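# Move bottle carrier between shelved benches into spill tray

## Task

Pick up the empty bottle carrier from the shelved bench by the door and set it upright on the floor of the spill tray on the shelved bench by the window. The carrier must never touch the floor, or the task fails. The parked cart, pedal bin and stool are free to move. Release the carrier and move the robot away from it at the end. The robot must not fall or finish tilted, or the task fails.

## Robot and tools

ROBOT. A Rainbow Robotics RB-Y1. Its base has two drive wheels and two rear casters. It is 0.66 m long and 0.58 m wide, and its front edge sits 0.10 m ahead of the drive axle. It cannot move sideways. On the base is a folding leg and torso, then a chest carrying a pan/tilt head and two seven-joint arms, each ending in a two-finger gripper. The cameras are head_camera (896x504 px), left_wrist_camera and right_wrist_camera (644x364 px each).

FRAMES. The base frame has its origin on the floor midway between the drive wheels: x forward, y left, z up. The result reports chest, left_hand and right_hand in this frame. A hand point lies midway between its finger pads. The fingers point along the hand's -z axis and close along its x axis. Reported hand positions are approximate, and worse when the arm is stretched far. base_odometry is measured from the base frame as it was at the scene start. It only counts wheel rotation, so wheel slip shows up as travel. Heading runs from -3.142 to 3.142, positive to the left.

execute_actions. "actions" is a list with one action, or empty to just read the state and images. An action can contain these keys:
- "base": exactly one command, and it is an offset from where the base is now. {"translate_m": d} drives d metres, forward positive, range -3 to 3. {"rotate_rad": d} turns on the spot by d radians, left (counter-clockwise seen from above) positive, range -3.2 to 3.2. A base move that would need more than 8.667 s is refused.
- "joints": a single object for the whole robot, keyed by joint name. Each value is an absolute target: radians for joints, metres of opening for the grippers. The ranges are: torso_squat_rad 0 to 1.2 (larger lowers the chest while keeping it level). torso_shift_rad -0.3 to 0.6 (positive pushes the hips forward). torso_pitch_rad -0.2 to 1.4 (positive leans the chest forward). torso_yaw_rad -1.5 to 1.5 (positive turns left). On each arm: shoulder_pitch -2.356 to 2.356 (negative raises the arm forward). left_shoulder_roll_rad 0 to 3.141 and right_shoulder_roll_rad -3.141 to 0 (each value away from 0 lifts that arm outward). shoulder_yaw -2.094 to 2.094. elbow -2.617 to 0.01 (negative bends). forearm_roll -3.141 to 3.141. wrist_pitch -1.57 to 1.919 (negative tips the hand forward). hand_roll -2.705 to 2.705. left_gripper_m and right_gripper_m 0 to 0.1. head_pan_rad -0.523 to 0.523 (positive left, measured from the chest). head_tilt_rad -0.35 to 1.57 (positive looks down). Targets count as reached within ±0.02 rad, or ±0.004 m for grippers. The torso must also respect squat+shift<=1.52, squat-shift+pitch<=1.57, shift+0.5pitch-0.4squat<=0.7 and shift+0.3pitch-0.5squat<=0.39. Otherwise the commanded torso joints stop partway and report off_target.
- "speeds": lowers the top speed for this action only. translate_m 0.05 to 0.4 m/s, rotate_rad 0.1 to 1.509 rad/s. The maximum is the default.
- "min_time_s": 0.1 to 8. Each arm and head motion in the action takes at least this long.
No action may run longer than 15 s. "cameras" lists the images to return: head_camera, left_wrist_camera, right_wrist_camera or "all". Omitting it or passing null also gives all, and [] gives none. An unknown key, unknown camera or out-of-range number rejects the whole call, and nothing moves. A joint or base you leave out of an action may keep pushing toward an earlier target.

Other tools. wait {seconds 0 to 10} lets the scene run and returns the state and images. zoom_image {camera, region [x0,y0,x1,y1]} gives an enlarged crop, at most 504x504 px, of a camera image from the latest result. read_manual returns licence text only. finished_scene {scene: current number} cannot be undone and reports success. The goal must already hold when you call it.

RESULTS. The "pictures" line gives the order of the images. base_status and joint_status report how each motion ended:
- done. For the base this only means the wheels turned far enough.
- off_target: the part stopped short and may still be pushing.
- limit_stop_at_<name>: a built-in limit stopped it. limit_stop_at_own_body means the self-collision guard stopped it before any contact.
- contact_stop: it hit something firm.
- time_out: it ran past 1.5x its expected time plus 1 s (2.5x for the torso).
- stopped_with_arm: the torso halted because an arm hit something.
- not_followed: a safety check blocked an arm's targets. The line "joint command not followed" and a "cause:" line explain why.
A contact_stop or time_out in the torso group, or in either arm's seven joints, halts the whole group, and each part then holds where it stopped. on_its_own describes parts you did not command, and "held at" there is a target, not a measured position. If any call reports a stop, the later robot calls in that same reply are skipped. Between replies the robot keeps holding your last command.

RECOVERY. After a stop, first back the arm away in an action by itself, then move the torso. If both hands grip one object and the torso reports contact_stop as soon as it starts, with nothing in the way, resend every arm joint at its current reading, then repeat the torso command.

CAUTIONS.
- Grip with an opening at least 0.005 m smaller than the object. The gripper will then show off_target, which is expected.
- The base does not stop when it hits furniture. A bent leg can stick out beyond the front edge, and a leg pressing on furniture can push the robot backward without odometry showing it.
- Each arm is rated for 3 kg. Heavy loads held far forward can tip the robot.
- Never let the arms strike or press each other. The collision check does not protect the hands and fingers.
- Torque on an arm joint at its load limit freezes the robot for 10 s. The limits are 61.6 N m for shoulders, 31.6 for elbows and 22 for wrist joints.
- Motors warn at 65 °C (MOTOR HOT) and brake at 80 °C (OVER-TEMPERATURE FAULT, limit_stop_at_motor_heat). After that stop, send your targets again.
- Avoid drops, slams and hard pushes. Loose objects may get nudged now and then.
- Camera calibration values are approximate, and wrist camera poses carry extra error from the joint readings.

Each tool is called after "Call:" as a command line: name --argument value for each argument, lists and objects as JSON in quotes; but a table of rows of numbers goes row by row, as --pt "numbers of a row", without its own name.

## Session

Call:
execute_actions --actions '[]' --cameras '["head_camera"]'

Scene clock: 0.00 s.
base_odometry: x=+0.000 y=+0.000 heading=+0.000 (m, m, rad; odometry frame)
base_status: not commanded
joint_positions: torso_squat_rad=+0.350 torso_shift_rad=+0.000 torso_pitch_rad=+0.000 torso_yaw_rad=+0.000 left_shoulder_pitch_rad=-0.001 left_shoulder_roll_rad=+0.017 left_shoulder_yaw_rad=-0.016 left_elbow_rad=-0.100 left_forearm_roll_rad=+0.019 left_wrist_pitch_rad=+0.040 left_hand_roll_rad=-0.028 left_gripper_m=+0.100 right_shoulder_pitch_rad=-0.047 right_shoulder_roll_rad=-0.038 right_shoulder_yaw_rad=+0.040 right_elbow_rad=-0.258 right_forearm_roll_rad=-0.035 right_wrist_pitch_rad=+0.030 right_hand_roll_rad=+0.028 right_gripper_m=+0.099 head_pan_rad=+0.000 head_tilt_rad=+0.400
joint_status: not commanded
chest: x=-0.2283 y=-0.0010 z=+1.2474 quat_wxyz=(+1.000, +0.001, +0.000, +0.000) (m; base frame)
left_hand: x=-0.1881 y=+0.2320 z=+0.5639 quat_wxyz=(+0.999, +0.009, -0.030, -0.013) (m; base frame)
right_hand: x=-0.0760 y=-0.2415 z=+0.5774 quat_wxyz=(+0.990, -0.014, -0.136, +0.026) (m; base frame)
pictures: head_camera
camera_calibration (this result's frames):
head_camera: T_world_to_cam=[[0.033257, -0.998702, 0.0385772, -0.051109], [-0.356062, -0.0479053, -0.933234, 1.33304], [0.93387, 0.0173006, -0.357193, 0.653355], [0, 0, 0, 1]] pos_world=[-0.133803, 0.00151382, 1.47939]
Images, in order (width x height): head_camera 896x504.

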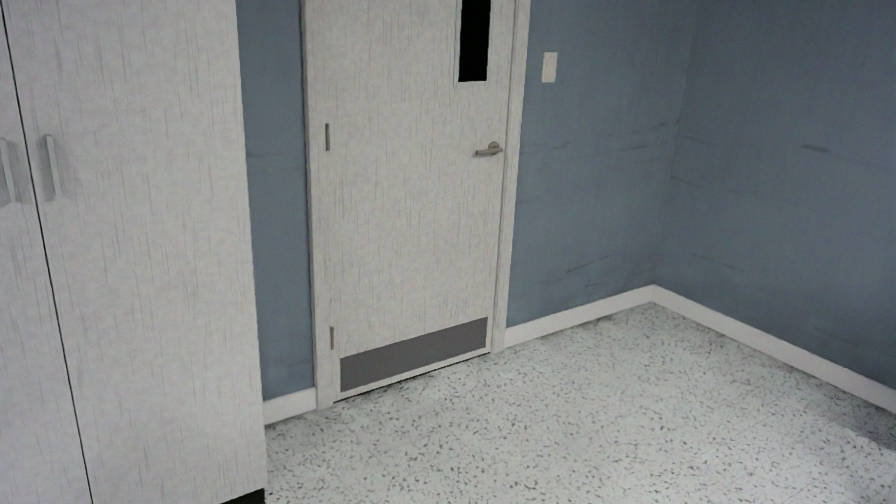

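Call:
execute_actions --actions '[{"base":{"rotate_rad":-1.0},"joints":{"torso_squat_rad":0}}]' --cameras '["head_camera"]'

Scene clock: 9.57 s.
base_odometry: x=+0.000 y=+0.000 heading=-1.000 (m, m, rad; odometry frame)
base_status: done
joint_positions: torso_squat_rad=+0.001 torso_shift_rad=+0.000 torso_pitch_rad=+0.000 torso_yaw_rad=+0.000 left_shoulder_pitch_rad=-0.001 left_shoulder_roll_rad=+0.017 left_shoulder_yaw_rad=-0.016 left_elbow_rad=-0.100 left_forearm_roll_rad=+0.019 left_wrist_pitch_rad=+0.040 left_hand_roll_rad=-0.028 left_gripper_m=+0.100 right_shoulder_pitch_rad=-0.047 right_shoulder_roll_rad=-0.038 right_shoulder_yaw_rad=+0.040 right_elbow_rad=-0.258 right_forearm_roll_rad=-0.035 right_wrist_pitch_rad=+0.030 right_hand_roll_rad=+0.028 right_gripper_m=+0.099 head_pan_rad=+0.000 head_tilt_rad=+0.400
joint_status: all done
chest: x=-0.2284 y=-0.0010 z=+1.2899 quat_wxyz=(+1.000, +0.001, +0.000, +0.000) (m; base frame)
left_hand: x=-0.1881 y=+0.2320 z=+0.6064 quat_wxyz=(+0.999, +0.009, -0.030, -0.013) (m; base frame)
right_hand: x=-0.0761 y=-0.2416 z=+0.6200 quat_wxyz=(+0.990, -0.014, -0.136, +0.026) (m; base frame)
pictures: head_camera
camera_calibration (this result's frames):
head_camera: T_world_to_cam=[[0.0332551, -0.998702, 0.0385804, -0.0527847], [-0.356024, -0.0479069, -0.933248, 1.37275], [0.933885, 0.0172998, -0.357155, 0.668582], [0, 0, 0, 1]] pos_world=[-0.13389, 0.0014818, 1.52194]
Images, in order (width x height): head_camera 896x504.

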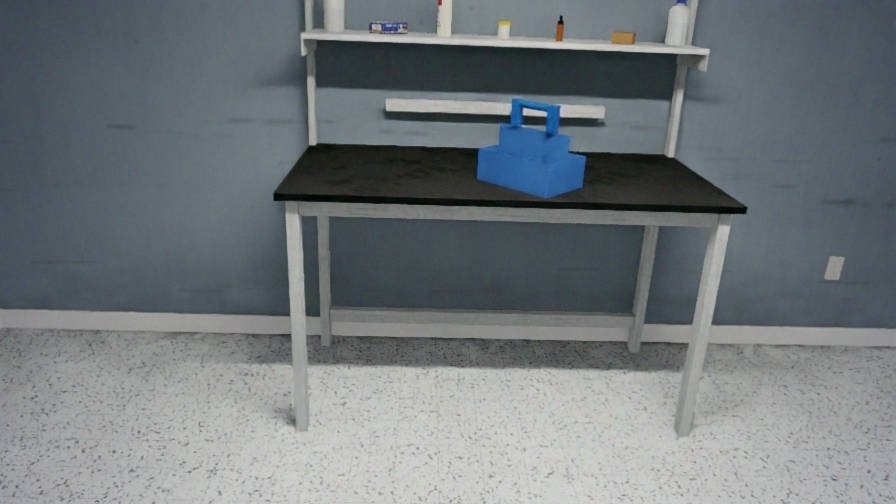

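Call:
execute_actions --actions '[{"base":{"rotate_rad":-0.206}}]' --cameras '[]'

Call:
execute_actions --actions '[{"base":{"translate_m":1.45},"joints":{"head_tilt_rad":0.5,"head_pan_rad":0.1,"torso_shift_rad":0.15,"torso_pitch_rad":0.1,"left_shoulder_pitch_rad":-1.977,"left_shoulder_roll_rad":0.492,"left_shoulder_yaw_rad":0.32,"left_elbow_rad":0,"left_forearm_roll_rad":0,"left_wrist_pitch_rad":1.9,"left_hand_roll_rad":-0.43},"min_time_s":3}]' --cameras '["head_camera"]'

Scene clock: 39.90 s.
base_odometry: x=+0.000 y=+0.000 heading=-1.206 (m, m, rad; odometry frame)
base_status: done
joint_positions: torso_squat_rad=+0.001 torso_shift_rad=+0.000 torso_pitch_rad=+0.000 torso_yaw_rad=+0.000 left_shoulder_pitch_rad=-0.001 left_shoulder_roll_rad=+0.017 left_shoulder_yaw_rad=-0.016 left_elbow_rad=-0.100 left_forearm_roll_rad=+0.019 left_wrist_pitch_rad=+0.040 left_hand_roll_rad=-0.028 left_gripper_m=+0.100 right_shoulder_pitch_rad=-0.047 right_shoulder_roll_rad=-0.038 right_shoulder_yaw_rad=+0.040 right_elbow_rad=-0.258 right_forearm_roll_rad=-0.035 right_wrist_pitch_rad=+0.030 right_hand_roll_rad=+0.028 right_gripper_m=+0.099 head_pan_rad=+0.000 head_tilt_rad=+0.400
joint_status: not commanded
chest: x=-0.2284 y=-0.0010 z=+1.2899 quat_wxyz=(+1.000, +0.001, +0.000, +0.000) (m; base frame)
left_hand: x=-0.1881 y=+0.2320 z=+0.6064 quat_wxyz=(+0.999, +0.009, -0.030, -0.013) (m; base frame)
right_hand: x=-0.0761 y=-0.2416 z=+0.6200 quat_wxyz=(+0.990, -0.014, -0.136, +0.026) (m; base frame)
pictures: none
No camera images: the call's "cameras" was empty. Leave "cameras" out to get every camera's image.

Scene clock: 44.87 s.
base_odometry: x=+0.517 y=-1.354 heading=-1.206 (m, m, rad; odometry frame)
base_status: done
joint_positions: torso_squat_rad=+0.000 torso_shift_rad=+0.150 torso_pitch_rad=+0.100 torso_yaw_rad=+0.000 left_shoulder_pitch_rad=-1.977 left_shoulder_roll_rad=+0.492 left_shoulder_yaw_rad=+0.320 left_elbow_rad=+0.000 left_forearm_roll_rad=+0.000 left_wrist_pitch_rad=+1.900 left_hand_roll_rad=-0.430 left_gripper_m=+0.100 right_shoulder_pitch_rad=-0.047 right_shoulder_roll_rad=-0.038 right_shoulder_yaw_rad=+0.040 right_elbow_rad=-0.258 right_forearm_roll_rad=-0.035 right_wrist_pitch_rad=+0.030 right_hand_roll_rad=+0.028 right_gripper_m=+0.099 head_pan_rad=+0.100 head_tilt_rad=+0.500
joint_status: all done
chest: x=-0.0926 y=-0.0010 z=+1.2805 quat_wxyz=(+0.999, +0.001, +0.050, +0.000) (m; base frame)
left_hand: x=+0.4189 y=+0.2191 z=+1.3022 quat_wxyz=(+0.977, +0.001, +0.000, -0.213) (m; base frame)
right_hand: x=-0.0080 y=-0.2415 z=+0.5987 quat_wxyz=(+0.996, -0.013, -0.086, +0.027) (m; base frame)
pictures: head_camera
camera_calibration (this result's frames):
head_camera: T_world_to_cam=[[0.139304, -0.99002, 0.0213044, -0.0265608], [-0.527745, -0.0924281, -0.844359, 1.27635], [0.837902, 0.106379, -0.535354, 0.777172], [0, 0, 0, 1]] pos_world=[0.0260936, 0.00899967, 1.49433]
Images, in order (width x height): head_camera 896x504.

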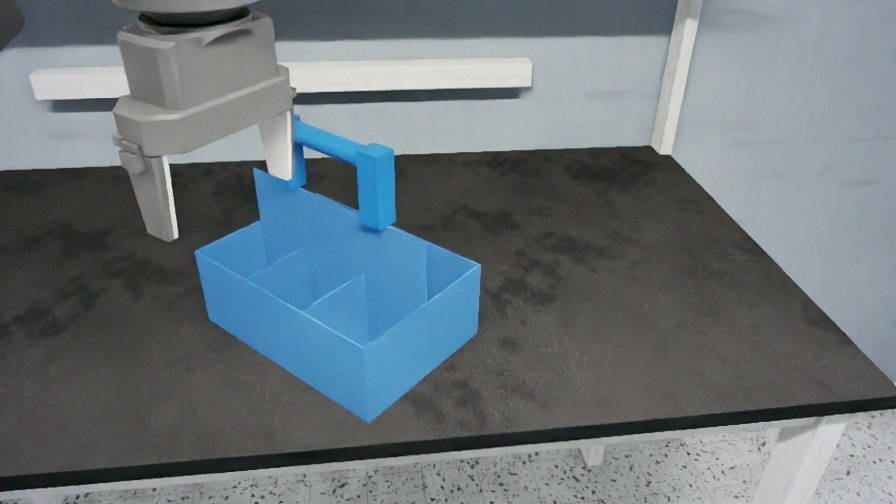

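Call:
execute_actions --actions '[{"base":{"rotate_rad":0.04},"joints":{"left_hand_roll_rad":-0.555}}]' --cameras '[]'

Call:
execute_actions --actions '[{"base":{"translate_m":0.32},"joints":{"head_pan_rad":0.25,"torso_squat_rad":0.35}}]' --cameras '["head_camera","left_wrist_camera"]'

Scene clock: 60.17 s.
base_odometry: x=+0.517 y=-1.354 heading=-1.167 (m, m, rad; odometry frame)
base_status: done
joint_positions: torso_squat_rad=+0.000 torso_shift_rad=+0.150 torso_pitch_rad=+0.100 torso_yaw_rad=+0.000 left_shoulder_pitch_rad=-1.977 left_shoulder_roll_rad=+0.492 left_shoulder_yaw_rad=+0.320 left_elbow_rad=+0.000 left_forearm_roll_rad=+0.000 left_wrist_pitch_rad=+1.900 left_hand_roll_rad=-0.555 left_gripper_m=+0.100 right_shoulder_pitch_rad=-0.047 right_shoulder_roll_rad=-0.038 right_shoulder_yaw_rad=+0.040 right_elbow_rad=-0.258 right_forearm_roll_rad=-0.035 right_wrist_pitch_rad=+0.030 right_hand_roll_rad=+0.028 right_gripper_m=+0.099 head_pan_rad=+0.100 head_tilt_rad=+0.500
joint_status: all done
chest: x=-0.0926 y=-0.0010 z=+1.2805 quat_wxyz=(+0.999, +0.001, +0.050, +0.000) (m; base frame)
left_hand: x=+0.4188 y=+0.2191 z=+1.3022 quat_wxyz=(+0.962, +0.001, +0.000, -0.274) (m; base frame)
right_hand: x=-0.0080 y=-0.2415 z=+0.5987 quat_wxyz=(+0.996, -0.013, -0.086, +0.027) (m; base frame)
pictures: none
No camera images: the call's "cameras" was empty. Leave "cameras" out to get every camera's image.

Scene clock: 62.30 s.
base_odometry: x=+0.643 y=-1.649 heading=-1.167 (m, m, rad; odometry frame)
base_status: done
joint_positions: torso_squat_rad=+0.350 torso_shift_rad=+0.150 torso_pitch_rad=+0.100 torso_yaw_rad=+0.000 left_shoulder_pitch_rad=-1.977 left_shoulder_roll_rad=+0.492 left_shoulder_yaw_rad=+0.320 left_elbow_rad=+0.000 left_forearm_roll_rad=+0.000 left_wrist_pitch_rad=+1.900 left_hand_roll_rad=-0.555 left_gripper_m=+0.100 right_shoulder_pitch_rad=-0.047 right_shoulder_roll_rad=-0.038 right_shoulder_yaw_rad=+0.040 right_elbow_rad=-0.258 right_forearm_roll_rad=-0.035 right_wrist_pitch_rad=+0.030 right_hand_roll_rad=+0.028 right_gripper_m=+0.099 head_pan_rad=+0.250 head_tilt_rad=+0.500
joint_status: all done
chest: x=-0.0989 y=-0.0010 z=+1.2386 quat_wxyz=(+0.999, +0.001, +0.050, +0.000) (m; base frame)
left_hand: x=+0.4125 y=+0.2191 z=+1.2602 quat_wxyz=(+0.962, +0.001, +0.000, -0.274) (m; base frame)
right_hand: x=-0.0142 y=-0.2415 z=+0.5568 quat_wxyz=(+0.996, -0.013, -0.086, +0.027) (m; base frame)
pictures: head_camera, left_wrist_camera
camera_calibration (this result's frames):
head_camera: T_world_to_cam=[[0.284986, -0.958508, 0.00674952, 0.00449939], [-0.508909, -0.15727, -0.846332, 1.2414], [0.812277, 0.237758, -0.532613, 0.754781], [0, 0, 0, 1]] pos_world=[0.0173874, 0.0200927, 1.45262]
left_wrist_camera: T_world_to_cam=[[0.838248, -0.54363, 0.0424987, -0.282816], [-0.44725, -0.64086, 0.623912, -0.42505], [-0.311942, -0.542001, -0.780338, 1.31146], [0, 0, 0, 1]] pos_world=[0.456066, 0.284667, 1.30059]
Images, in order (width x height): head_camera 896x504, left_wrist_camera 644x364.

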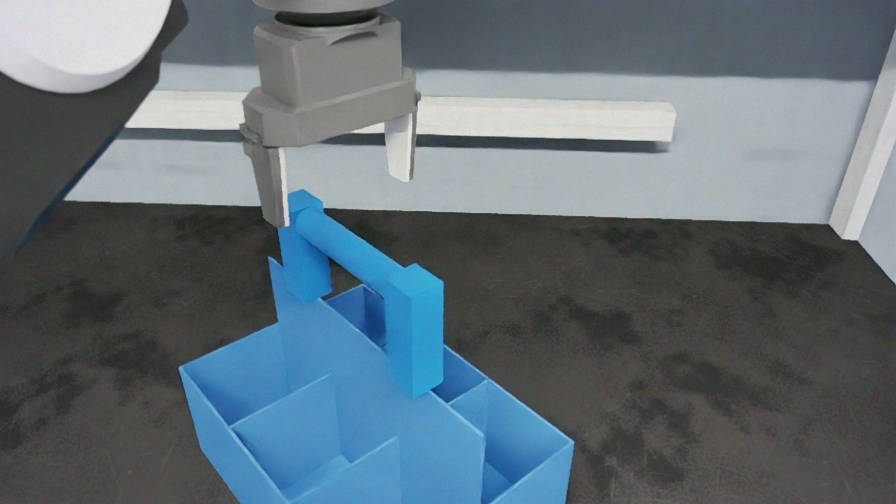

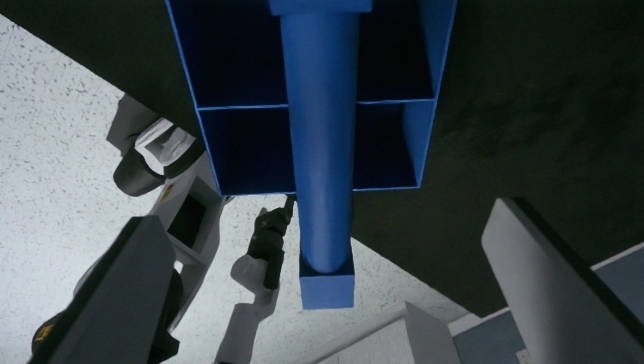

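Call:
execute_actions --actions '[{"joints":{"torso_squat_rad":0.55}}]' --cameras '["head_camera","left_wrist_camera"]'

Scene clock: 73.80 s.
base_odometry: x=+0.643 y=-1.649 heading=-1.167 (m, m, rad; odometry frame)
base_status: not commanded
joint_positions: torso_squat_rad=+0.550 torso_shift_rad=+0.150 torso_pitch_rad=+0.100 torso_yaw_rad=+0.000 left_shoulder_pitch_rad=-1.977 left_shoulder_roll_rad=+0.492 left_shoulder_yaw_rad=+0.320 left_elbow_rad=+0.000 left_forearm_roll_rad=+0.000 left_wrist_pitch_rad=+1.900 left_hand_roll_rad=-0.555 left_gripper_m=+0.100 right_shoulder_pitch_rad=-0.047 right_shoulder_roll_rad=-0.038 right_shoulder_yaw_rad=+0.040 right_elbow_rad=-0.258 right_forearm_roll_rad=-0.035 right_wrist_pitch_rad=+0.030 right_hand_roll_rad=+0.028 right_gripper_m=+0.099 head_pan_rad=+0.250 head_tilt_rad=+0.500
joint_status: all done
chest: x=-0.1081 y=-0.0009 z=+1.1785 quat_wxyz=(+0.999, +0.001, +0.050, +0.000) (m; base frame)
left_hand: x=+0.4034 y=+0.2192 z=+1.2002 quat_wxyz=(+0.962, +0.001, +0.000, -0.274) (m; base frame)
right_hand: x=-0.0233 y=-0.2414 z=+0.4967 quat_wxyz=(+0.996, -0.013, -0.086, +0.027) (m; base frame)
pictures: head_camera, left_wrist_camera
camera_calibration (this result's frames):
head_camera: T_world_to_cam=[[0.284986, -0.958508, 0.00679652, 0.00751249], [-0.508776, -0.157272, -0.846412, 1.18599], [0.812361, 0.237757, -0.532486, 0.730061], [0, 0, 0, 1]] pos_world=[0.00818875, 0.0201465, 1.39253]
left_wrist_camera: T_world_to_cam=[[0.838241, -0.54363, 0.0426371, -0.272716], [-0.447353, -0.64086, 0.623838, -0.391539], [-0.311813, -0.542001, -0.78039, 1.2618], [0, 0, 0, 1]] pos_world=[0.446892, 0.284721, 1.24058]
Images, in order (width x height): head_camera 896x504, left_wrist_camera 644x364.

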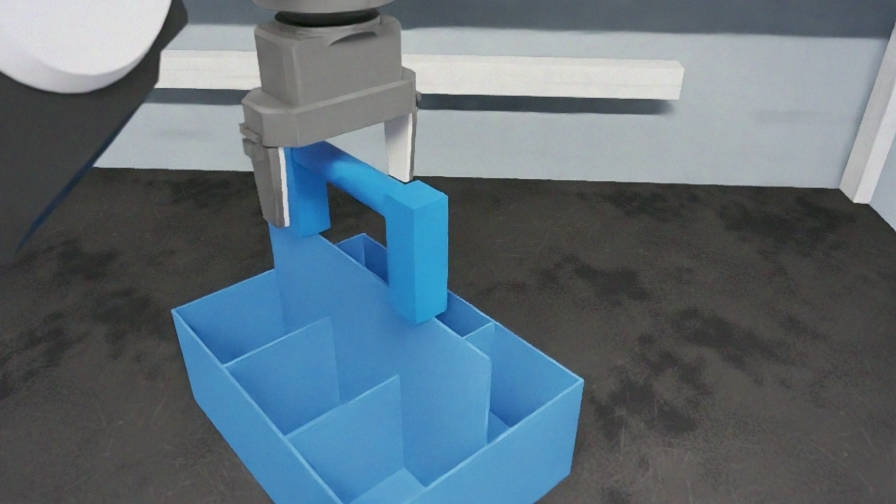

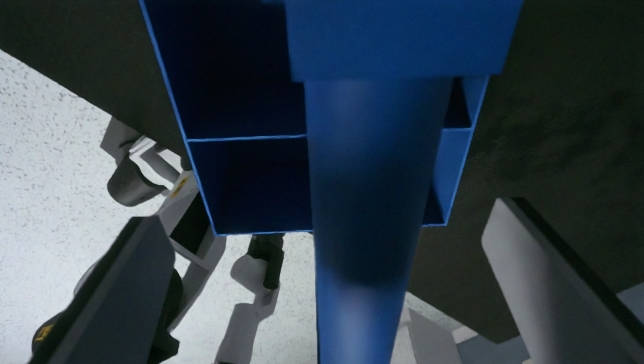

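Similar to 2 cm above grasp.

Call:
execute_actions --actions '[{"base":{"translate_m":0.012},"joints":{"torso_squat_rad":0.605}}]' --cameras '[]'

Call:
execute_actions --actions '[{"joints":{"left_gripper_m":0}}]' --cameras '["head_camera","left_wrist_camera"]'

Call:
execute_actions --actions '[{"joints":{"torso_squat_rad":0.35}}]' --cameras '["head_camera"]'

Scene clock: 82.97 s.
base_odometry: x=+0.648 y=-1.660 heading=-1.167 (m, m, rad; odometry frame)
base_status: done
joint_positions: torso_squat_rad=+0.605 torso_shift_rad=+0.150 torso_pitch_rad=+0.100 torso_yaw_rad=+0.000 left_shoulder_pitch_rad=-1.977 left_shoulder_roll_rad=+0.492 left_shoulder_yaw_rad=+0.320 left_elbow_rad=+0.000 left_forearm_roll_rad=+0.000 left_wrist_pitch_rad=+1.900 left_hand_roll_rad=-0.555 left_gripper_m=+0.100 right_shoulder_pitch_rad=-0.047 right_shoulder_roll_rad=-0.038 right_shoulder_yaw_rad=+0.040 right_elbow_rad=-0.258 right_forearm_roll_rad=-0.035 right_wrist_pitch_rad=+0.030 right_hand_roll_rad=+0.028 right_gripper_m=+0.099 head_pan_rad=+0.250 head_tilt_rad=+0.500
joint_status: all done
chest: x=-0.1112 y=-0.0009 z=+1.1577 quat_wxyz=(+0.999, +0.001, +0.050, +0.000) (m; base frame)
left_hand: x=+0.4002 y=+0.2192 z=+1.1794 quat_wxyz=(+0.962, +0.001, +0.000, -0.274) (m; base frame)
right_hand: x=-0.0264 y=-0.2414 z=+0.4759 quat_wxyz=(+0.996, -0.013, -0.086, +0.027) (m; base frame)
pictures: none
No camera images: the call's "cameras" was empty. Leave "cameras" out to get every camera's image.

Scene clock: 84.43 s.
base_odometry: x=+0.648 y=-1.660 heading=-1.167 (m, m, rad; odometry frame)
base_status: not commanded
joint_positions: torso_squat_rad=+0.605 torso_shift_rad=+0.150 torso_pitch_rad=+0.100 torso_yaw_rad=+0.000 left_shoulder_pitch_rad=-1.977 left_shoulder_roll_rad=+0.492 left_shoulder_yaw_rad=+0.320 left_elbow_rad=+0.000 left_forearm_roll_rad=+0.000 left_wrist_pitch_rad=+1.900 left_hand_roll_rad=-0.555 left_gripper_m=+0.025 right_shoulder_pitch_rad=-0.047 right_shoulder_roll_rad=-0.038 right_shoulder_yaw_rad=+0.040 right_elbow_rad=-0.258 right_forearm_roll_rad=-0.035 right_wrist_pitch_rad=+0.030 right_hand_roll_rad=+0.028 right_gripper_m=+0.099 head_pan_rad=+0.250 head_tilt_rad=+0.500
joint_status: left_gripper_m off_target (ended at +0.025, target +0.000)
chest: x=-0.1112 y=-0.0009 z=+1.1577 quat_wxyz=(+0.999, +0.001, +0.050, +0.000) (m; base frame)
left_hand: x=+0.4002 y=+0.2192 z=+1.1794 quat_wxyz=(+0.962, +0.001, +0.000, -0.274) (m; base frame)
right_hand: x=-0.0264 y=-0.2414 z=+0.4759 quat_wxyz=(+0.996, -0.013, -0.086, +0.027) (m; base frame)
pictures: head_camera, left_wrist_camera
camera_calibration (this result's frames):
head_camera: T_world_to_cam=[[0.284986, -0.958508, 0.00678069, 0.00857464], [-0.508824, -0.157272, -0.846382, 1.16678], [0.812331, 0.237757, -0.532532, 0.721564], [0, 0, 0, 1]] pos_world=[0.00509578, 0.0201649, 1.37174]
left_wrist_camera: T_world_to_cam=[[0.83824, -0.543636, 0.04259, -0.269158], [-0.44732, -0.640854, 0.623868, -0.379988], [-0.311863, -0.542002, -0.780369, 1.2446], [0, 0, 0, 1]] pos_world=[0.443789, 0.284737, 1.21978]
Images, in order (width x height): head_camera 896x504, left_wrist_camera 644x364.

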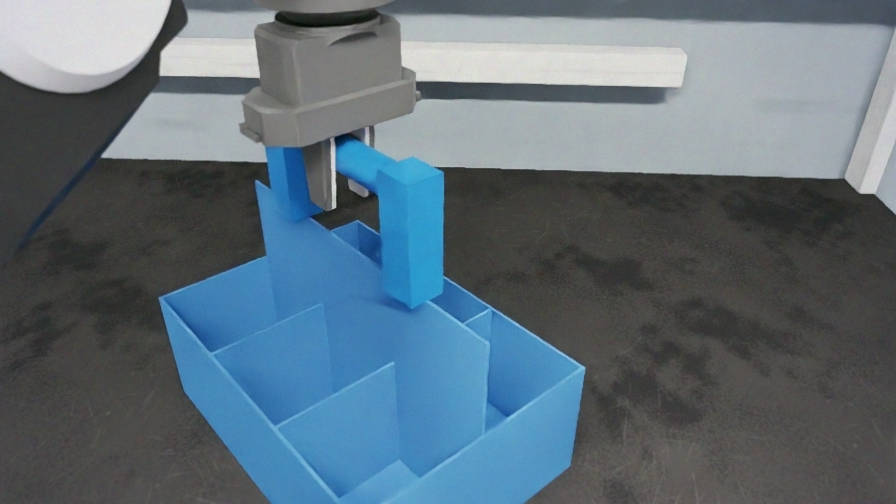

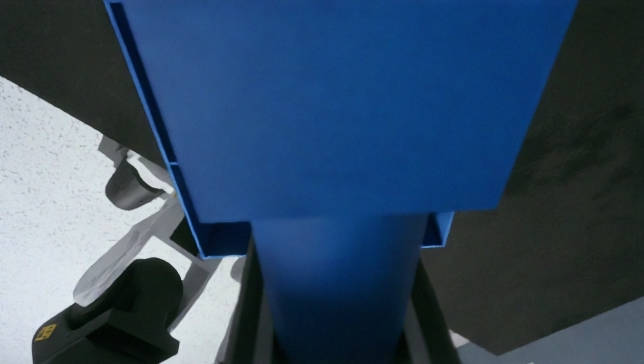

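Scene clock: 86.07 s.
base_odometry: x=+0.648 y=-1.660 heading=-1.167 (m, m, rad; odometry frame)
base_status: not commanded
joint_positions: torso_squat_rad=+0.350 torso_shift_rad=+0.150 torso_pitch_rad=+0.100 torso_yaw_rad=+0.000 left_shoulder_pitch_rad=-1.977 left_shoulder_roll_rad=+0.492 left_shoulder_yaw_rad=+0.320 left_elbow_rad=+0.000 left_forearm_roll_rad=+0.000 left_wrist_pitch_rad=+1.900 left_hand_roll_rad=-0.555 left_gripper_m=+0.025 right_shoulder_pitch_rad=-0.047 right_shoulder_roll_rad=-0.038 right_shoulder_yaw_rad=+0.040 right_elbow_rad=-0.258 right_forearm_roll_rad=-0.035 right_wrist_pitch_rad=+0.030 right_hand_roll_rad=+0.028 right_gripper_m=+0.099 head_pan_rad=+0.250 head_tilt_rad=+0.500
joint_status: all done
chest: x=-0.0988 y=-0.0010 z=+1.2386 quat_wxyz=(+0.999, +0.001, +0.050, +0.000) (m; base frame)
left_hand: x=+0.4126 y=+0.2192 z=+1.2600 quat_wxyz=(+0.962, +0.001, +0.000, -0.274) (m; base frame)
right_hand: x=-0.0143 y=-0.2415 z=+0.5567 quat_wxyz=(+0.996, -0.013, -0.086, +0.027) (m; base frame)
pictures: head_camera
camera_calibration (this result's frames):
head_camera: T_world_to_cam=[[0.284988, -0.958508, 0.00670026, 0.00453618], [-0.509066, -0.157273, -0.846237, 1.2413], [0.812178, 0.237757, -0.532765, 0.754885], [0, 0, 0, 1]] pos_world=[0.0175106, 0.0200929, 1.45258]
Images, in order (width x height): head_camera 896x504.

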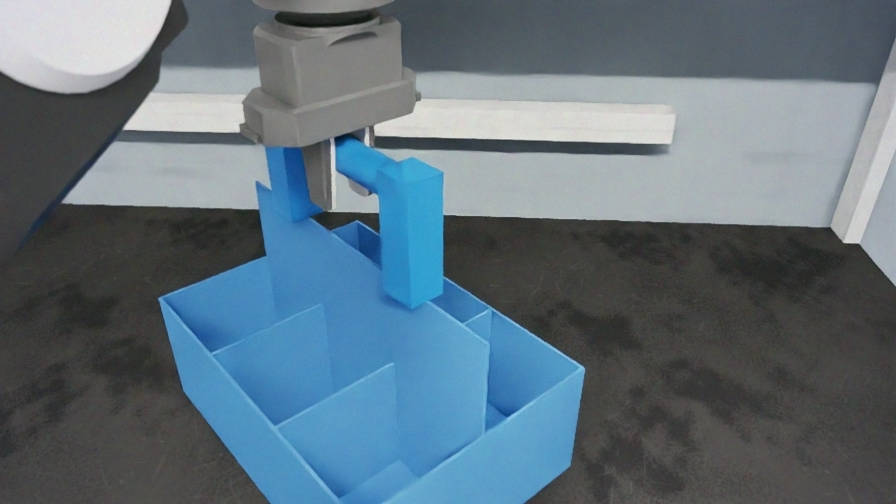

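Call:
execute_actions --actions '[{"base":{"translate_m":-0.6},"joints":{"torso_squat_rad":0,"head_pan_rad":-0.15,"head_tilt_rad":0.25,"left_hand_roll_rad":0},"min_time_s":1.5}]' --cameras '[]'

Call:
execute_actions --actions '[{"base":{"rotate_rad":-2.9},"speeds":{"rotate_rad":1.0}}]' --cameras '["head_camera"]'

Scene clock: 103.50 s.
base_odometry: x=+0.412 y=-1.108 heading=-1.166 (m, m, rad; odometry frame)
base_status: done
joint_positions: torso_squat_rad=+0.000 torso_shift_rad=+0.150 torso_pitch_rad=+0.100 torso_yaw_rad=+0.000 left_shoulder_pitch_rad=-1.977 left_shoulder_roll_rad=+0.492 left_shoulder_yaw_rad=+0.320 left_elbow_rad=+0.000 left_forearm_roll_rad=+0.000 left_wrist_pitch_rad=+1.900 left_hand_roll_rad=+0.000 left_gripper_m=+0.025 right_shoulder_pitch_rad=-0.047 right_shoulder_roll_rad=-0.038 right_shoulder_yaw_rad=+0.040 right_elbow_rad=-0.258 right_forearm_roll_rad=-0.035 right_wrist_pitch_rad=+0.030 right_hand_roll_rad=+0.028 right_gripper_m=+0.099 head_pan_rad=-0.150 head_tilt_rad=+0.250
joint_status: all done
chest: x=-0.0926 y=-0.0010 z=+1.2805 quat_wxyz=(+0.999, +0.001, +0.050, +0.000) (m; base frame)
left_hand: x=+0.4188 y=+0.2192 z=+1.3020 quat_wxyz=(+1.000, +0.001, +0.000, +0.000) (m; base frame)
right_hand: x=-0.0080 y=-0.2415 z=+0.5987 quat_wxyz=(+0.996, -0.013, -0.086, +0.027) (m; base frame)
pictures: none
No camera images: the call's "cameras" was empty. Leave "cameras" out to get every camera's image.

Scene clock: 108.73 s.
base_odometry: x=+0.412 y=-1.108 heading=+2.218 (m, m, rad; odometry frame)
base_status: done
joint_positions: torso_squat_rad=+0.000 torso_shift_rad=+0.150 torso_pitch_rad=+0.100 torso_yaw_rad=+0.000 left_shoulder_pitch_rad=-1.977 left_shoulder_roll_rad=+0.492 left_shoulder_yaw_rad=+0.320 left_elbow_rad=+0.000 left_forearm_roll_rad=+0.000 left_wrist_pitch_rad=+1.900 left_hand_roll_rad=+0.000 left_gripper_m=+0.025 right_shoulder_pitch_rad=-0.047 right_shoulder_roll_rad=-0.038 right_shoulder_yaw_rad=+0.040 right_elbow_rad=-0.258 right_forearm_roll_rad=-0.035 right_wrist_pitch_rad=+0.030 right_hand_roll_rad=+0.028 right_gripper_m=+0.099 head_pan_rad=-0.150 head_tilt_rad=+0.250
joint_status: not commanded
chest: x=-0.0926 y=-0.0010 z=+1.2805 quat_wxyz=(+0.999, +0.001, +0.050, +0.000) (m; base frame)
left_hand: x=+0.4188 y=+0.2192 z=+1.3020 quat_wxyz=(+1.000, +0.001, +0.000, +0.000) (m; base frame)
right_hand: x=-0.0080 y=-0.2415 z=+0.5987 quat_wxyz=(+0.996, -0.013, -0.086, +0.027) (m; base frame)
pictures: head_camera
camera_calibration (this result's frames):
head_camera: T_world_to_cam=[[-0.117677, -0.991525, 0.0550431, -0.0894298], [-0.314508, -0.0153629, -0.94913, 1.44205], [0.941932, -0.129002, -0.310035, 0.449266], [0, 0, 0, 1]] pos_world=[0.0198348, -0.0085614, 1.51291]
Images, in order (width x height): head_camera 896x504.

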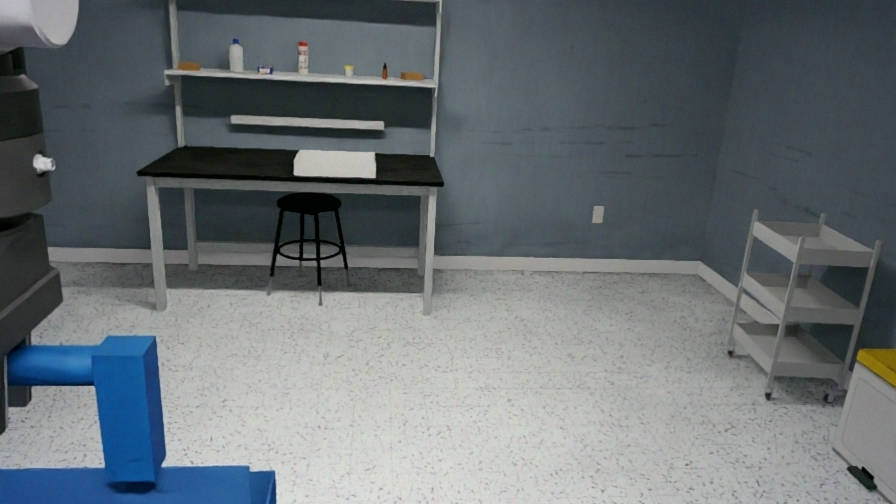

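Call:
execute_actions --actions '[{"base":{"rotate_rad":-0.028}}]' --cameras '[]'

Call:
execute_actions --actions '[{"base":{"translate_m":2.65},"joints":{"head_pan_rad":0,"head_tilt_rad":0.55,"left_shoulder_pitch_rad":-1.504,"left_shoulder_roll_rad":0.325,"left_shoulder_yaw_rad":0.348,"left_elbow_rad":-0.5},"min_time_s":3}]' --cameras '["head_camera"]'

Scene clock: 123.03 s.
base_odometry: x=+0.412 y=-1.108 heading=+2.190 (m, m, rad; odometry frame)
base_status: done
joint_positions: torso_squat_rad=+0.000 torso_shift_rad=+0.150 torso_pitch_rad=+0.100 torso_yaw_rad=+0.000 left_shoulder_pitch_rad=-1.977 left_shoulder_roll_rad=+0.492 left_shoulder_yaw_rad=+0.320 left_elbow_rad=+0.000 left_forearm_roll_rad=+0.000 left_wrist_pitch_rad=+1.900 left_hand_roll_rad=+0.000 left_gripper_m=+0.025 right_shoulder_pitch_rad=-0.047 right_shoulder_roll_rad=-0.038 right_shoulder_yaw_rad=+0.040 right_elbow_rad=-0.258 right_forearm_roll_rad=-0.035 right_wrist_pitch_rad=+0.030 right_hand_roll_rad=+0.028 right_gripper_m=+0.099 head_pan_rad=-0.150 head_tilt_rad=+0.250
joint_status: not commanded
chest: x=-0.0926 y=-0.0010 z=+1.2805 quat_wxyz=(+0.999, +0.001, +0.050, +0.000) (m; base frame)
left_hand: x=+0.4188 y=+0.2191 z=+1.3020 quat_wxyz=(+1.000, +0.001, +0.000, +0.000) (m; base frame)
right_hand: x=-0.0080 y=-0.2416 z=+0.5987 quat_wxyz=(+0.996, -0.013, -0.086, +0.027) (m; base frame)
pictures: none
No camera images: the call's "cameras" was empty. Leave "cameras" out to get every camera's image.

Scene clock: 131.03 s.
base_odometry: x=-1.126 y=+1.050 heading=+2.190 (m, m, rad; odometry frame)
base_status: done
joint_positions: torso_squat_rad=+0.000 torso_shift_rad=+0.150 torso_pitch_rad=+0.100 torso_yaw_rad=+0.000 left_shoulder_pitch_rad=-1.504 left_shoulder_roll_rad=+0.325 left_shoulder_yaw_rad=+0.348 left_elbow_rad=-0.500 left_forearm_roll_rad=+0.000 left_wrist_pitch_rad=+1.900 left_hand_roll_rad=+0.000 left_gripper_m=+0.025 right_shoulder_pitch_rad=-0.047 right_shoulder_roll_rad=-0.038 right_shoulder_yaw_rad=+0.040 right_elbow_rad=-0.258 right_forearm_roll_rad=-0.035 right_wrist_pitch_rad=+0.030 right_hand_roll_rad=+0.028 right_gripper_m=+0.099 head_pan_rad=+0.000 head_tilt_rad=+0.550
joint_status: all done
chest: x=-0.0925 y=-0.0010 z=+1.2805 quat_wxyz=(+0.999, +0.001, +0.050, +0.000) (m; base frame)
left_hand: x=+0.4449 y=+0.2195 z=+1.1669 quat_wxyz=(+1.000, +0.001, +0.000, +0.000) (m; base frame)
right_hand: x=-0.0080 y=-0.2415 z=+0.5987 quat_wxyz=(+0.996, -0.013, -0.086, +0.027) (m; base frame)
pictures: head_camera
camera_calibration (this result's frames):
head_camera: T_world_to_cam=[[0.0418618, -0.998697, 0.0291996, -0.0431675], [-0.576421, -0.0480119, -0.815741, 1.23169], [0.81608, 0.0173171, -0.57768, 0.838415], [0, 0, 0, 1]] pos_world=[0.027568, 0.00150587, 1.49034]
Images, in order (width x height): head_camera 896x504.

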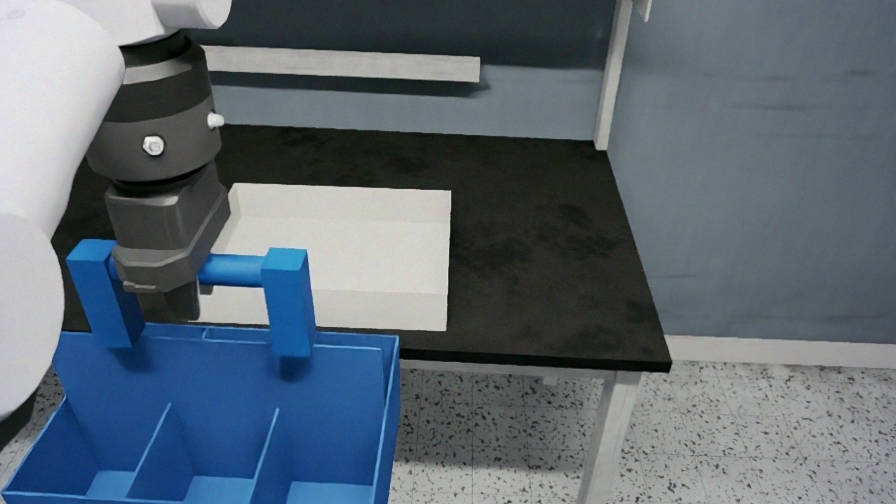

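Call:
execute_actions --actions '[{"base":{"translate_m":0.5},"speeds":{"translate_m":0.3},"joints":{"head_tilt_rad":0.9,"head_pan_rad":0.2,"left_hand_roll_rad":0.02}}]' --cameras '["head_camera"]'

Scene clock: 141.67 s.
base_odometry: x=-1.416 y=+1.458 heading=+2.189 (m, m, rad; odometry frame)
base_status: done
joint_positions: torso_squat_rad=+0.000 torso_shift_rad=+0.150 torso_pitch_rad=+0.100 torso_yaw_rad=+0.000 left_shoulder_pitch_rad=-1.504 left_shoulder_roll_rad=+0.325 left_shoulder_yaw_rad=+0.348 left_elbow_rad=-0.500 left_forearm_roll_rad=+0.000 left_wrist_pitch_rad=+1.900 left_hand_roll_rad=+0.020 left_gripper_m=+0.025 right_shoulder_pitch_rad=-0.047 right_shoulder_roll_rad=-0.038 right_shoulder_yaw_rad=+0.040 right_elbow_rad=-0.258 right_forearm_roll_rad=-0.035 right_wrist_pitch_rad=+0.030 right_hand_roll_rad=+0.028 right_gripper_m=+0.099 head_pan_rad=+0.200 head_tilt_rad=+0.900
joint_status: all done
chest: x=-0.0925 y=-0.0010 z=+1.2805 quat_wxyz=(+0.999, +0.001, +0.050, +0.000) (m; base frame)
left_hand: x=+0.4449 y=+0.2195 z=+1.1669 quat_wxyz=(+1.000, +0.001, +0.000, +0.010) (m; base frame)
right_hand: x=-0.0080 y=-0.2415 z=+0.5987 quat_wxyz=(+0.996, -0.013, -0.086, +0.027) (m; base frame)
pictures: head_camera
camera_calibration (this result's frames):
head_camera: T_world_to_cam=[[0.246272, -0.969178, -0.00660744, 0.0201176], [-0.796384, -0.198469, -0.571299, 0.859239], [0.552379, 0.145957, -0.820715, 1.18427], [0, 0, 0, 1]] pos_world=[0.0251611, 0.0171771, 1.46297]
Images, in order (width x height): head_camera 896x504.

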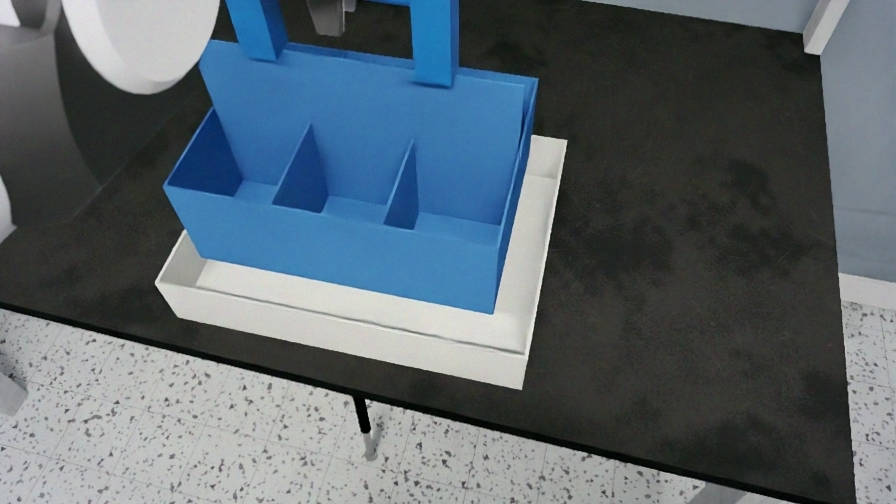

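Call:
execute_actions --actions '[{"base":{"translate_m":0.045},"joints":{"torso_squat_rad":0.53,"head_tilt_rad":0.8}}]' --cameras '["head_camera"]'

Scene clock: 153.53 s.
base_odometry: x=-1.442 y=+1.494 heading=+2.189 (m, m, rad; odometry frame)
base_status: done
joint_positions: torso_squat_rad=+0.530 torso_shift_rad=+0.150 torso_pitch_rad=+0.100 torso_yaw_rad=+0.000 left_shoulder_pitch_rad=-1.504 left_shoulder_roll_rad=+0.325 left_shoulder_yaw_rad=+0.348 left_elbow_rad=-0.500 left_forearm_roll_rad=+0.000 left_wrist_pitch_rad=+1.900 left_hand_roll_rad=+0.020 left_gripper_m=+0.025 right_shoulder_pitch_rad=-0.047 right_shoulder_roll_rad=-0.038 right_shoulder_yaw_rad=+0.040 right_elbow_rad=-0.258 right_forearm_roll_rad=-0.035 right_wrist_pitch_rad=+0.030 right_hand_roll_rad=+0.028 right_gripper_m=+0.099 head_pan_rad=+0.200 head_tilt_rad=+0.800
joint_status: all done
chest: x=-0.1069 y=-0.0009 z=+1.1856 quat_wxyz=(+0.999, +0.001, +0.050, +0.000) (m; base frame)
left_hand: x=+0.4305 y=+0.2196 z=+1.0720 quat_wxyz=(+1.000, +0.001, +0.000, +0.010) (m; base frame)
right_hand: x=-0.0222 y=-0.2415 z=+0.5038 quat_wxyz=(+0.996, -0.013, -0.086, +0.027) (m; base frame)
pictures: head_camera
camera_calibration (this result's frames):
head_camera: T_world_to_cam=[[0.244629, -0.969615, -0.00170022, 0.0162417], [-0.73685, -0.184763, -0.650319, 0.906635], [0.630245, 0.16034, -0.759659, 1.03501], [0, 0, 0, 1]] pos_world=[0.0117718, 0.017308, 1.37588]
Images, in order (width x height): head_camera 896x504.

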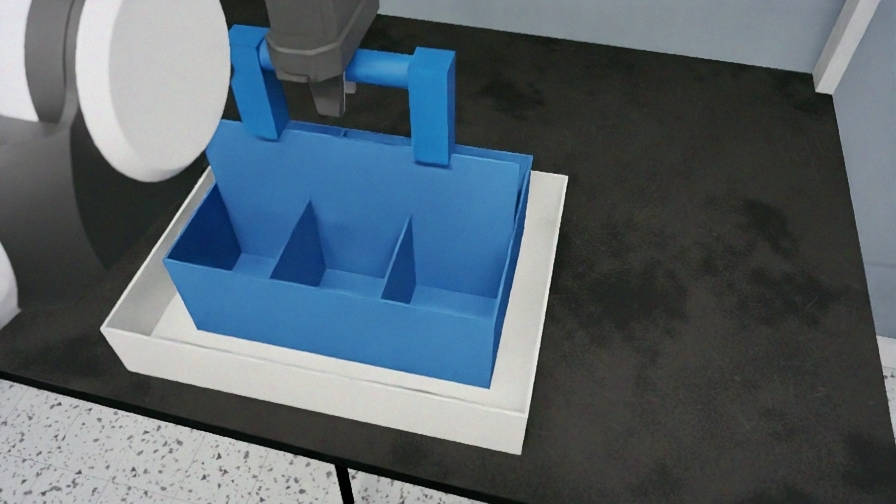

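Call:
execute_actions --actions '[{"joints":{"torso_squat_rad":0.585}}]' --cameras '["head_camera"]'

Scene clock: 159.03 s.
base_odometry: x=-1.442 y=+1.494 heading=+2.189 (m, m, rad; odometry frame)
base_status: not commanded
joint_positions: torso_squat_rad=+0.585 torso_shift_rad=+0.150 torso_pitch_rad=+0.100 torso_yaw_rad=+0.000 left_shoulder_pitch_rad=-1.504 left_shoulder_roll_rad=+0.325 left_shoulder_yaw_rad=+0.348 left_elbow_rad=-0.500 left_forearm_roll_rad=+0.000 left_wrist_pitch_rad=+1.900 left_hand_roll_rad=+0.020 left_gripper_m=+0.025 right_shoulder_pitch_rad=-0.047 right_shoulder_roll_rad=-0.038 right_shoulder_yaw_rad=+0.040 right_elbow_rad=-0.258 right_forearm_roll_rad=-0.035 right_wrist_pitch_rad=+0.030 right_hand_roll_rad=+0.028 right_gripper_m=+0.099 head_pan_rad=+0.200 head_tilt_rad=+0.800
joint_status: all done
chest: x=-0.1100 y=-0.0009 z=+1.1654 quat_wxyz=(+0.999, +0.001, +0.050, +0.000) (m; base frame)
left_hand: x=+0.4275 y=+0.2196 z=+1.0518 quat_wxyz=(+1.000, +0.001, +0.000, +0.010) (m; base frame)
right_hand: x=-0.0253 y=-0.2414 z=+0.4836 quat_wxyz=(+0.996, -0.013, -0.086, +0.027) (m; base frame)
pictures: head_camera
camera_calibration (this result's frames):
head_camera: T_world_to_cam=[[0.244629, -0.969615, -0.00170121, 0.0169696], [-0.73685, -0.184763, -0.650319, 0.891306], [0.630245, 0.16034, -0.759659, 1.02162], [0, 0, 0, 1]] pos_world=[0.00873414, 0.0173263, 1.35575]
Images, in order (width x height): head_camera 896x504.

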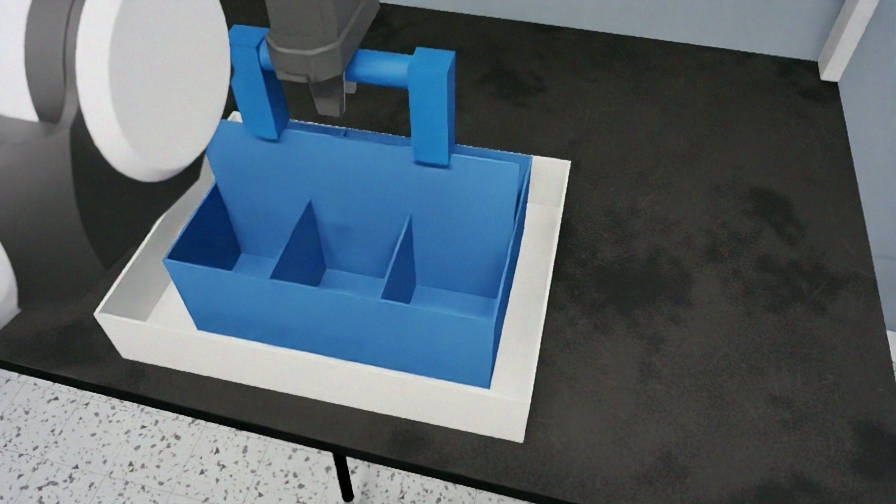

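Call:
execute_actions --actions '[{"joints":{"torso_squat_rad":0.615}}]' --cameras '["head_camera"]'

Scene clock: 175.50 s.
base_odometry: x=-1.442 y=+1.494 heading=+2.189 (m, m, rad; odometry frame)
base_status: not commanded
joint_positions: torso_squat_rad=+0.615 torso_shift_rad=+0.150 torso_pitch_rad=+0.100 torso_yaw_rad=+0.000 left_shoulder_pitch_rad=-1.504 left_shoulder_roll_rad=+0.325 left_shoulder_yaw_rad=+0.348 left_elbow_rad=-0.500 left_forearm_roll_rad=+0.000 left_wrist_pitch_rad=+1.900 left_hand_roll_rad=+0.020 left_gripper_m=+0.025 right_shoulder_pitch_rad=-0.047 right_shoulder_roll_rad=-0.038 right_shoulder_yaw_rad=+0.040 right_elbow_rad=-0.258 right_forearm_roll_rad=-0.035 right_wrist_pitch_rad=+0.030 right_hand_roll_rad=+0.028 right_gripper_m=+0.099 head_pan_rad=+0.200 head_tilt_rad=+0.800
joint_status: all done
chest: x=-0.1117 y=-0.0009 z=+1.1537 quat_wxyz=(+0.999, +0.001, +0.050, +0.000) (m; base frame)
left_hand: x=+0.4257 y=+0.2196 z=+1.0401 quat_wxyz=(+1.000, +0.001, +0.000, +0.010) (m; base frame)
right_hand: x=-0.0270 y=-0.2414 z=+0.4719 quat_wxyz=(+0.996, -0.013, -0.086, +0.027) (m; base frame)
pictures: head_camera
camera_calibration (this result's frames):
head_camera: T_world_to_cam=[[0.244629, -0.969615, -0.00169948, 0.0173922], [-0.736844, -0.184762, -0.650327, 0.882385], [0.630253, 0.160341, -0.759653, 1.01383], [0, 0, 0, 1]] pos_world=[0.00695666, 0.0173366, 1.34403]
Images, in order (width x height): head_camera 896x504.

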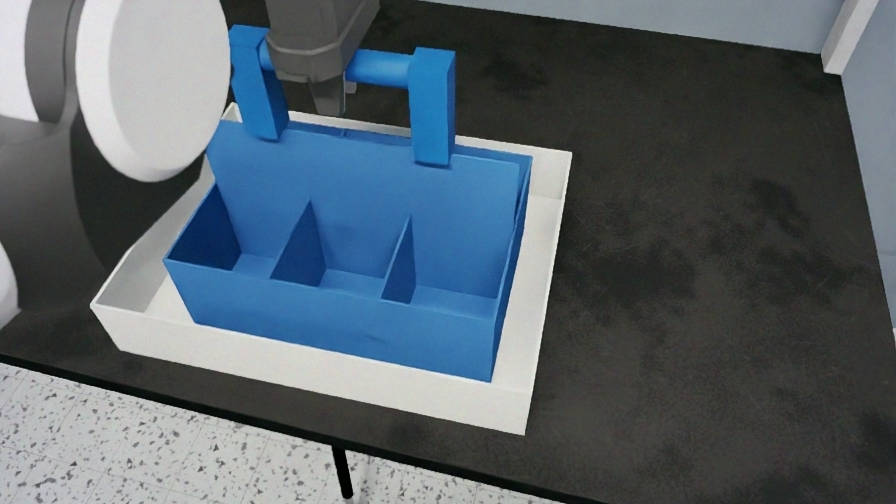

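Call:
execute_actions --actions '[{"joints":{"torso_squat_rad":0.645}}]' --cameras '["head_camera"]'

Scene clock: 187.47 s.
base_odometry: x=-1.442 y=+1.494 heading=+2.189 (m, m, rad; odometry frame)
base_status: not commanded
joint_positions: torso_squat_rad=+0.645 torso_shift_rad=+0.150 torso_pitch_rad=+0.099 torso_yaw_rad=+0.000 left_shoulder_pitch_rad=-1.506 left_shoulder_roll_rad=+0.326 left_shoulder_yaw_rad=+0.348 left_elbow_rad=-0.501 left_forearm_roll_rad=+0.000 left_wrist_pitch_rad=+1.900 left_hand_roll_rad=+0.020 left_gripper_m=+0.025 right_shoulder_pitch_rad=-0.047 right_shoulder_roll_rad=-0.038 right_shoulder_yaw_rad=+0.040 right_elbow_rad=-0.258 right_forearm_roll_rad=-0.035 right_wrist_pitch_rad=+0.030 right_hand_roll_rad=+0.028 right_gripper_m=+0.099 head_pan_rad=+0.200 head_tilt_rad=+0.800
joint_status: all done
chest: x=-0.1140 y=-0.0010 z=+1.1415 quat_wxyz=(+0.999, +0.001, +0.049, +0.000) (m; base frame)
left_hand: x=+0.4242 y=+0.2195 z=+1.0301 quat_wxyz=(+1.000, +0.001, -0.002, +0.010) (m; base frame)
right_hand: x=-0.0288 y=-0.2414 z=+0.4597 quat_wxyz=(+0.996, -0.013, -0.086, +0.027) (m; base frame)
pictures: head_camera
camera_calibration (this result's frames):
head_camera: T_world_to_cam=[[0.244617, -0.969618, -0.00163288, 0.0178064], [-0.736293, -0.184657, -0.650979, 0.873555], [0.6309, 0.160443, -0.759094, 1.00544], [0, 0, 0, 1]] pos_world=[0.00450462, 0.0172577, 1.33192]
Images, in order (width x height): head_camera 896x504.

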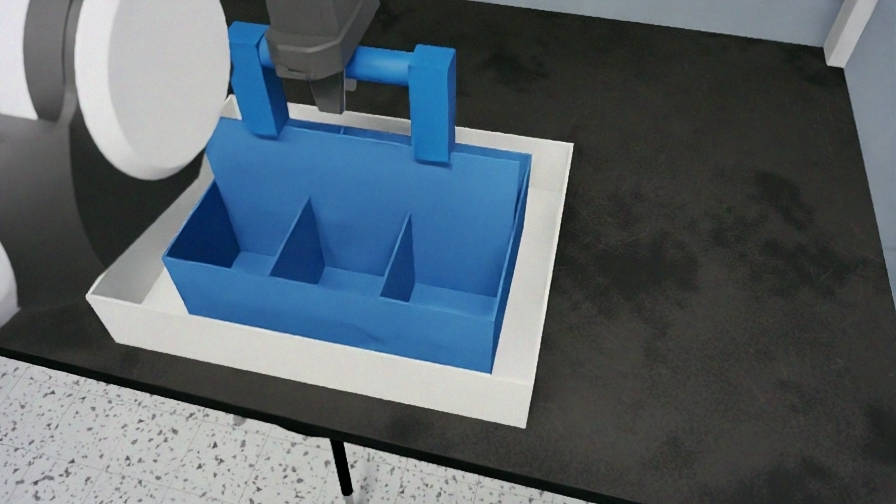

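Contact.

Call:
execute_actions --actions '[{"joints":{"left_gripper_m":0.07}}]' --cameras '[]'

Call:
execute_actions --actions '[{"joints":{"torso_squat_rad":0.4}}]' --cameras '[]'

Call:
execute_actions --actions '[{"base":{"translate_m":-0.6},"joints":{"head_tilt_rad":0.45,"head_pan_rad":0}}]' --cameras '["head_camera"]'

Scene clock: 200.53 s.
base_odometry: x=-1.442 y=+1.494 heading=+2.189 (m, m, rad; odometry frame)
base_status: not commanded
joint_positions: torso_squat_rad=+0.645 torso_shift_rad=+0.150 torso_pitch_rad=+0.100 torso_yaw_rad=+0.000 left_shoulder_pitch_rad=-1.505 left_shoulder_roll_rad=+0.325 left_shoulder_yaw_rad=+0.348 left_elbow_rad=-0.500 left_forearm_roll_rad=+0.000 left_wrist_pitch_rad=+1.900 left_hand_roll_rad=+0.020 left_gripper_m=+0.070 right_shoulder_pitch_rad=-0.047 right_shoulder_roll_rad=-0.038 right_shoulder_yaw_rad=+0.040 right_elbow_rad=-0.258 right_forearm_roll_rad=-0.035 right_wrist_pitch_rad=+0.030 right_hand_roll_rad=+0.028 right_gripper_m=+0.099 head_pan_rad=+0.200 head_tilt_rad=+0.800
joint_status: all done
chest: x=-0.1136 y=-0.0009 z=+1.1415 quat_wxyz=(+0.999, +0.001, +0.050, +0.000) (m; base frame)
left_hand: x=+0.4240 y=+0.2196 z=+1.0284 quat_wxyz=(+1.000, +0.001, -0.001, +0.010) (m; base frame)
right_hand: x=-0.0289 y=-0.2414 z=+0.4597 quat_wxyz=(+0.996, -0.013, -0.086, +0.027) (m; base frame)
pictures: none
No camera images: the call's "cameras" was empty. Leave "cameras" out to get every camera's image.

Scene clock: 202.13 s.
base_odometry: x=-1.442 y=+1.494 heading=+2.189 (m, m, rad; odometry frame)
base_status: not commanded
joint_positions: torso_squat_rad=+0.400 torso_shift_rad=+0.150 torso_pitch_rad=+0.100 torso_yaw_rad=+0.000 left_shoulder_pitch_rad=-1.504 left_shoulder_roll_rad=+0.325 left_shoulder_yaw_rad=+0.348 left_elbow_rad=-0.500 left_forearm_roll_rad=+0.000 left_wrist_pitch_rad=+1.900 left_hand_roll_rad=+0.020 left_gripper_m=+0.070 right_shoulder_pitch_rad=-0.047 right_shoulder_roll_rad=-0.038 right_shoulder_yaw_rad=+0.040 right_elbow_rad=-0.258 right_forearm_roll_rad=-0.035 right_wrist_pitch_rad=+0.030 right_hand_roll_rad=+0.028 right_gripper_m=+0.099 head_pan_rad=+0.200 head_tilt_rad=+0.800
joint_status: all done
chest: x=-0.1008 y=-0.0010 z=+1.2259 quat_wxyz=(+0.999, +0.001, +0.050, +0.000) (m; base frame)
left_hand: x=+0.4368 y=+0.2195 z=+1.1126 quat_wxyz=(+1.000, +0.001, +0.000, +0.010) (m; base frame)
right_hand: x=-0.0162 y=-0.2415 z=+0.5441 quat_wxyz=(+0.996, -0.013, -0.086, +0.027) (m; base frame)
pictures: none
No camera images: the call's "cameras" was empty. Leave "cameras" out to get every camera's image.

Scene clock: 205.20 s.
base_odometry: x=-1.094 y=+1.005 heading=+2.188 (m, m, rad; odometry frame)
base_status: done
joint_positions: torso_squat_rad=+0.400 torso_shift_rad=+0.150 torso_pitch_rad=+0.100 torso_yaw_rad=+0.000 left_shoulder_pitch_rad=-1.504 left_shoulder_roll_rad=+0.325 left_shoulder_yaw_rad=+0.348 left_elbow_rad=-0.500 left_forearm_roll_rad=+0.000 left_wrist_pitch_rad=+1.900 left_hand_roll_rad=+0.020 left_gripper_m=+0.070 right_shoulder_pitch_rad=-0.047 right_shoulder_roll_rad=-0.038 right_shoulder_yaw_rad=+0.040 right_elbow_rad=-0.258 right_forearm_roll_rad=-0.035 right_wrist_pitch_rad=+0.030 right_hand_roll_rad=+0.028 right_gripper_m=+0.099 head_pan_rad=+0.000 head_tilt_rad=+0.450
joint_status: all done
chest: x=-0.1009 y=-0.0010 z=+1.2259 quat_wxyz=(+0.999, +0.001, +0.050, +0.000) (m; base frame)
left_hand: x=+0.4367 y=+0.2195 z=+1.1126 quat_wxyz=(+1.000, +0.001, +0.000, +0.010) (m; base frame)
right_hand: x=-0.0162 y=-0.2415 z=+0.5441 quat_wxyz=(+0.996, -0.013, -0.086, +0.027) (m; base frame)
pictures: head_camera
camera_calibration (this result's frames):
head_camera: T_world_to_cam=[[0.0387178, -0.998701, 0.0331206, -0.0469879], [-0.492026, -0.0479029, -0.869261, 1.26343], [0.869719, 0.0173597, -0.493242, 0.696748], [0, 0, 0, 1]] pos_world=[0.0174832, 0.00149953, 1.44347]
Images, in order (width x height): head_camera 896x504.

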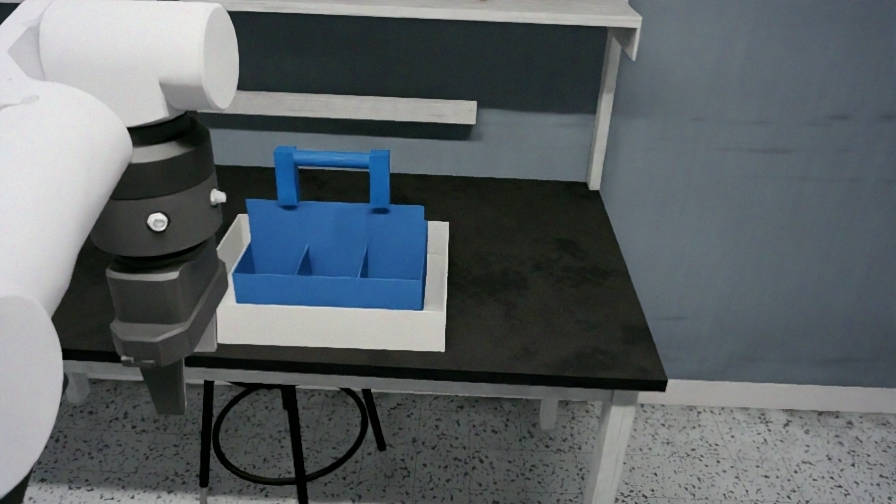

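Call:
finished_scene --scene 2

The scene is finished: the task was done.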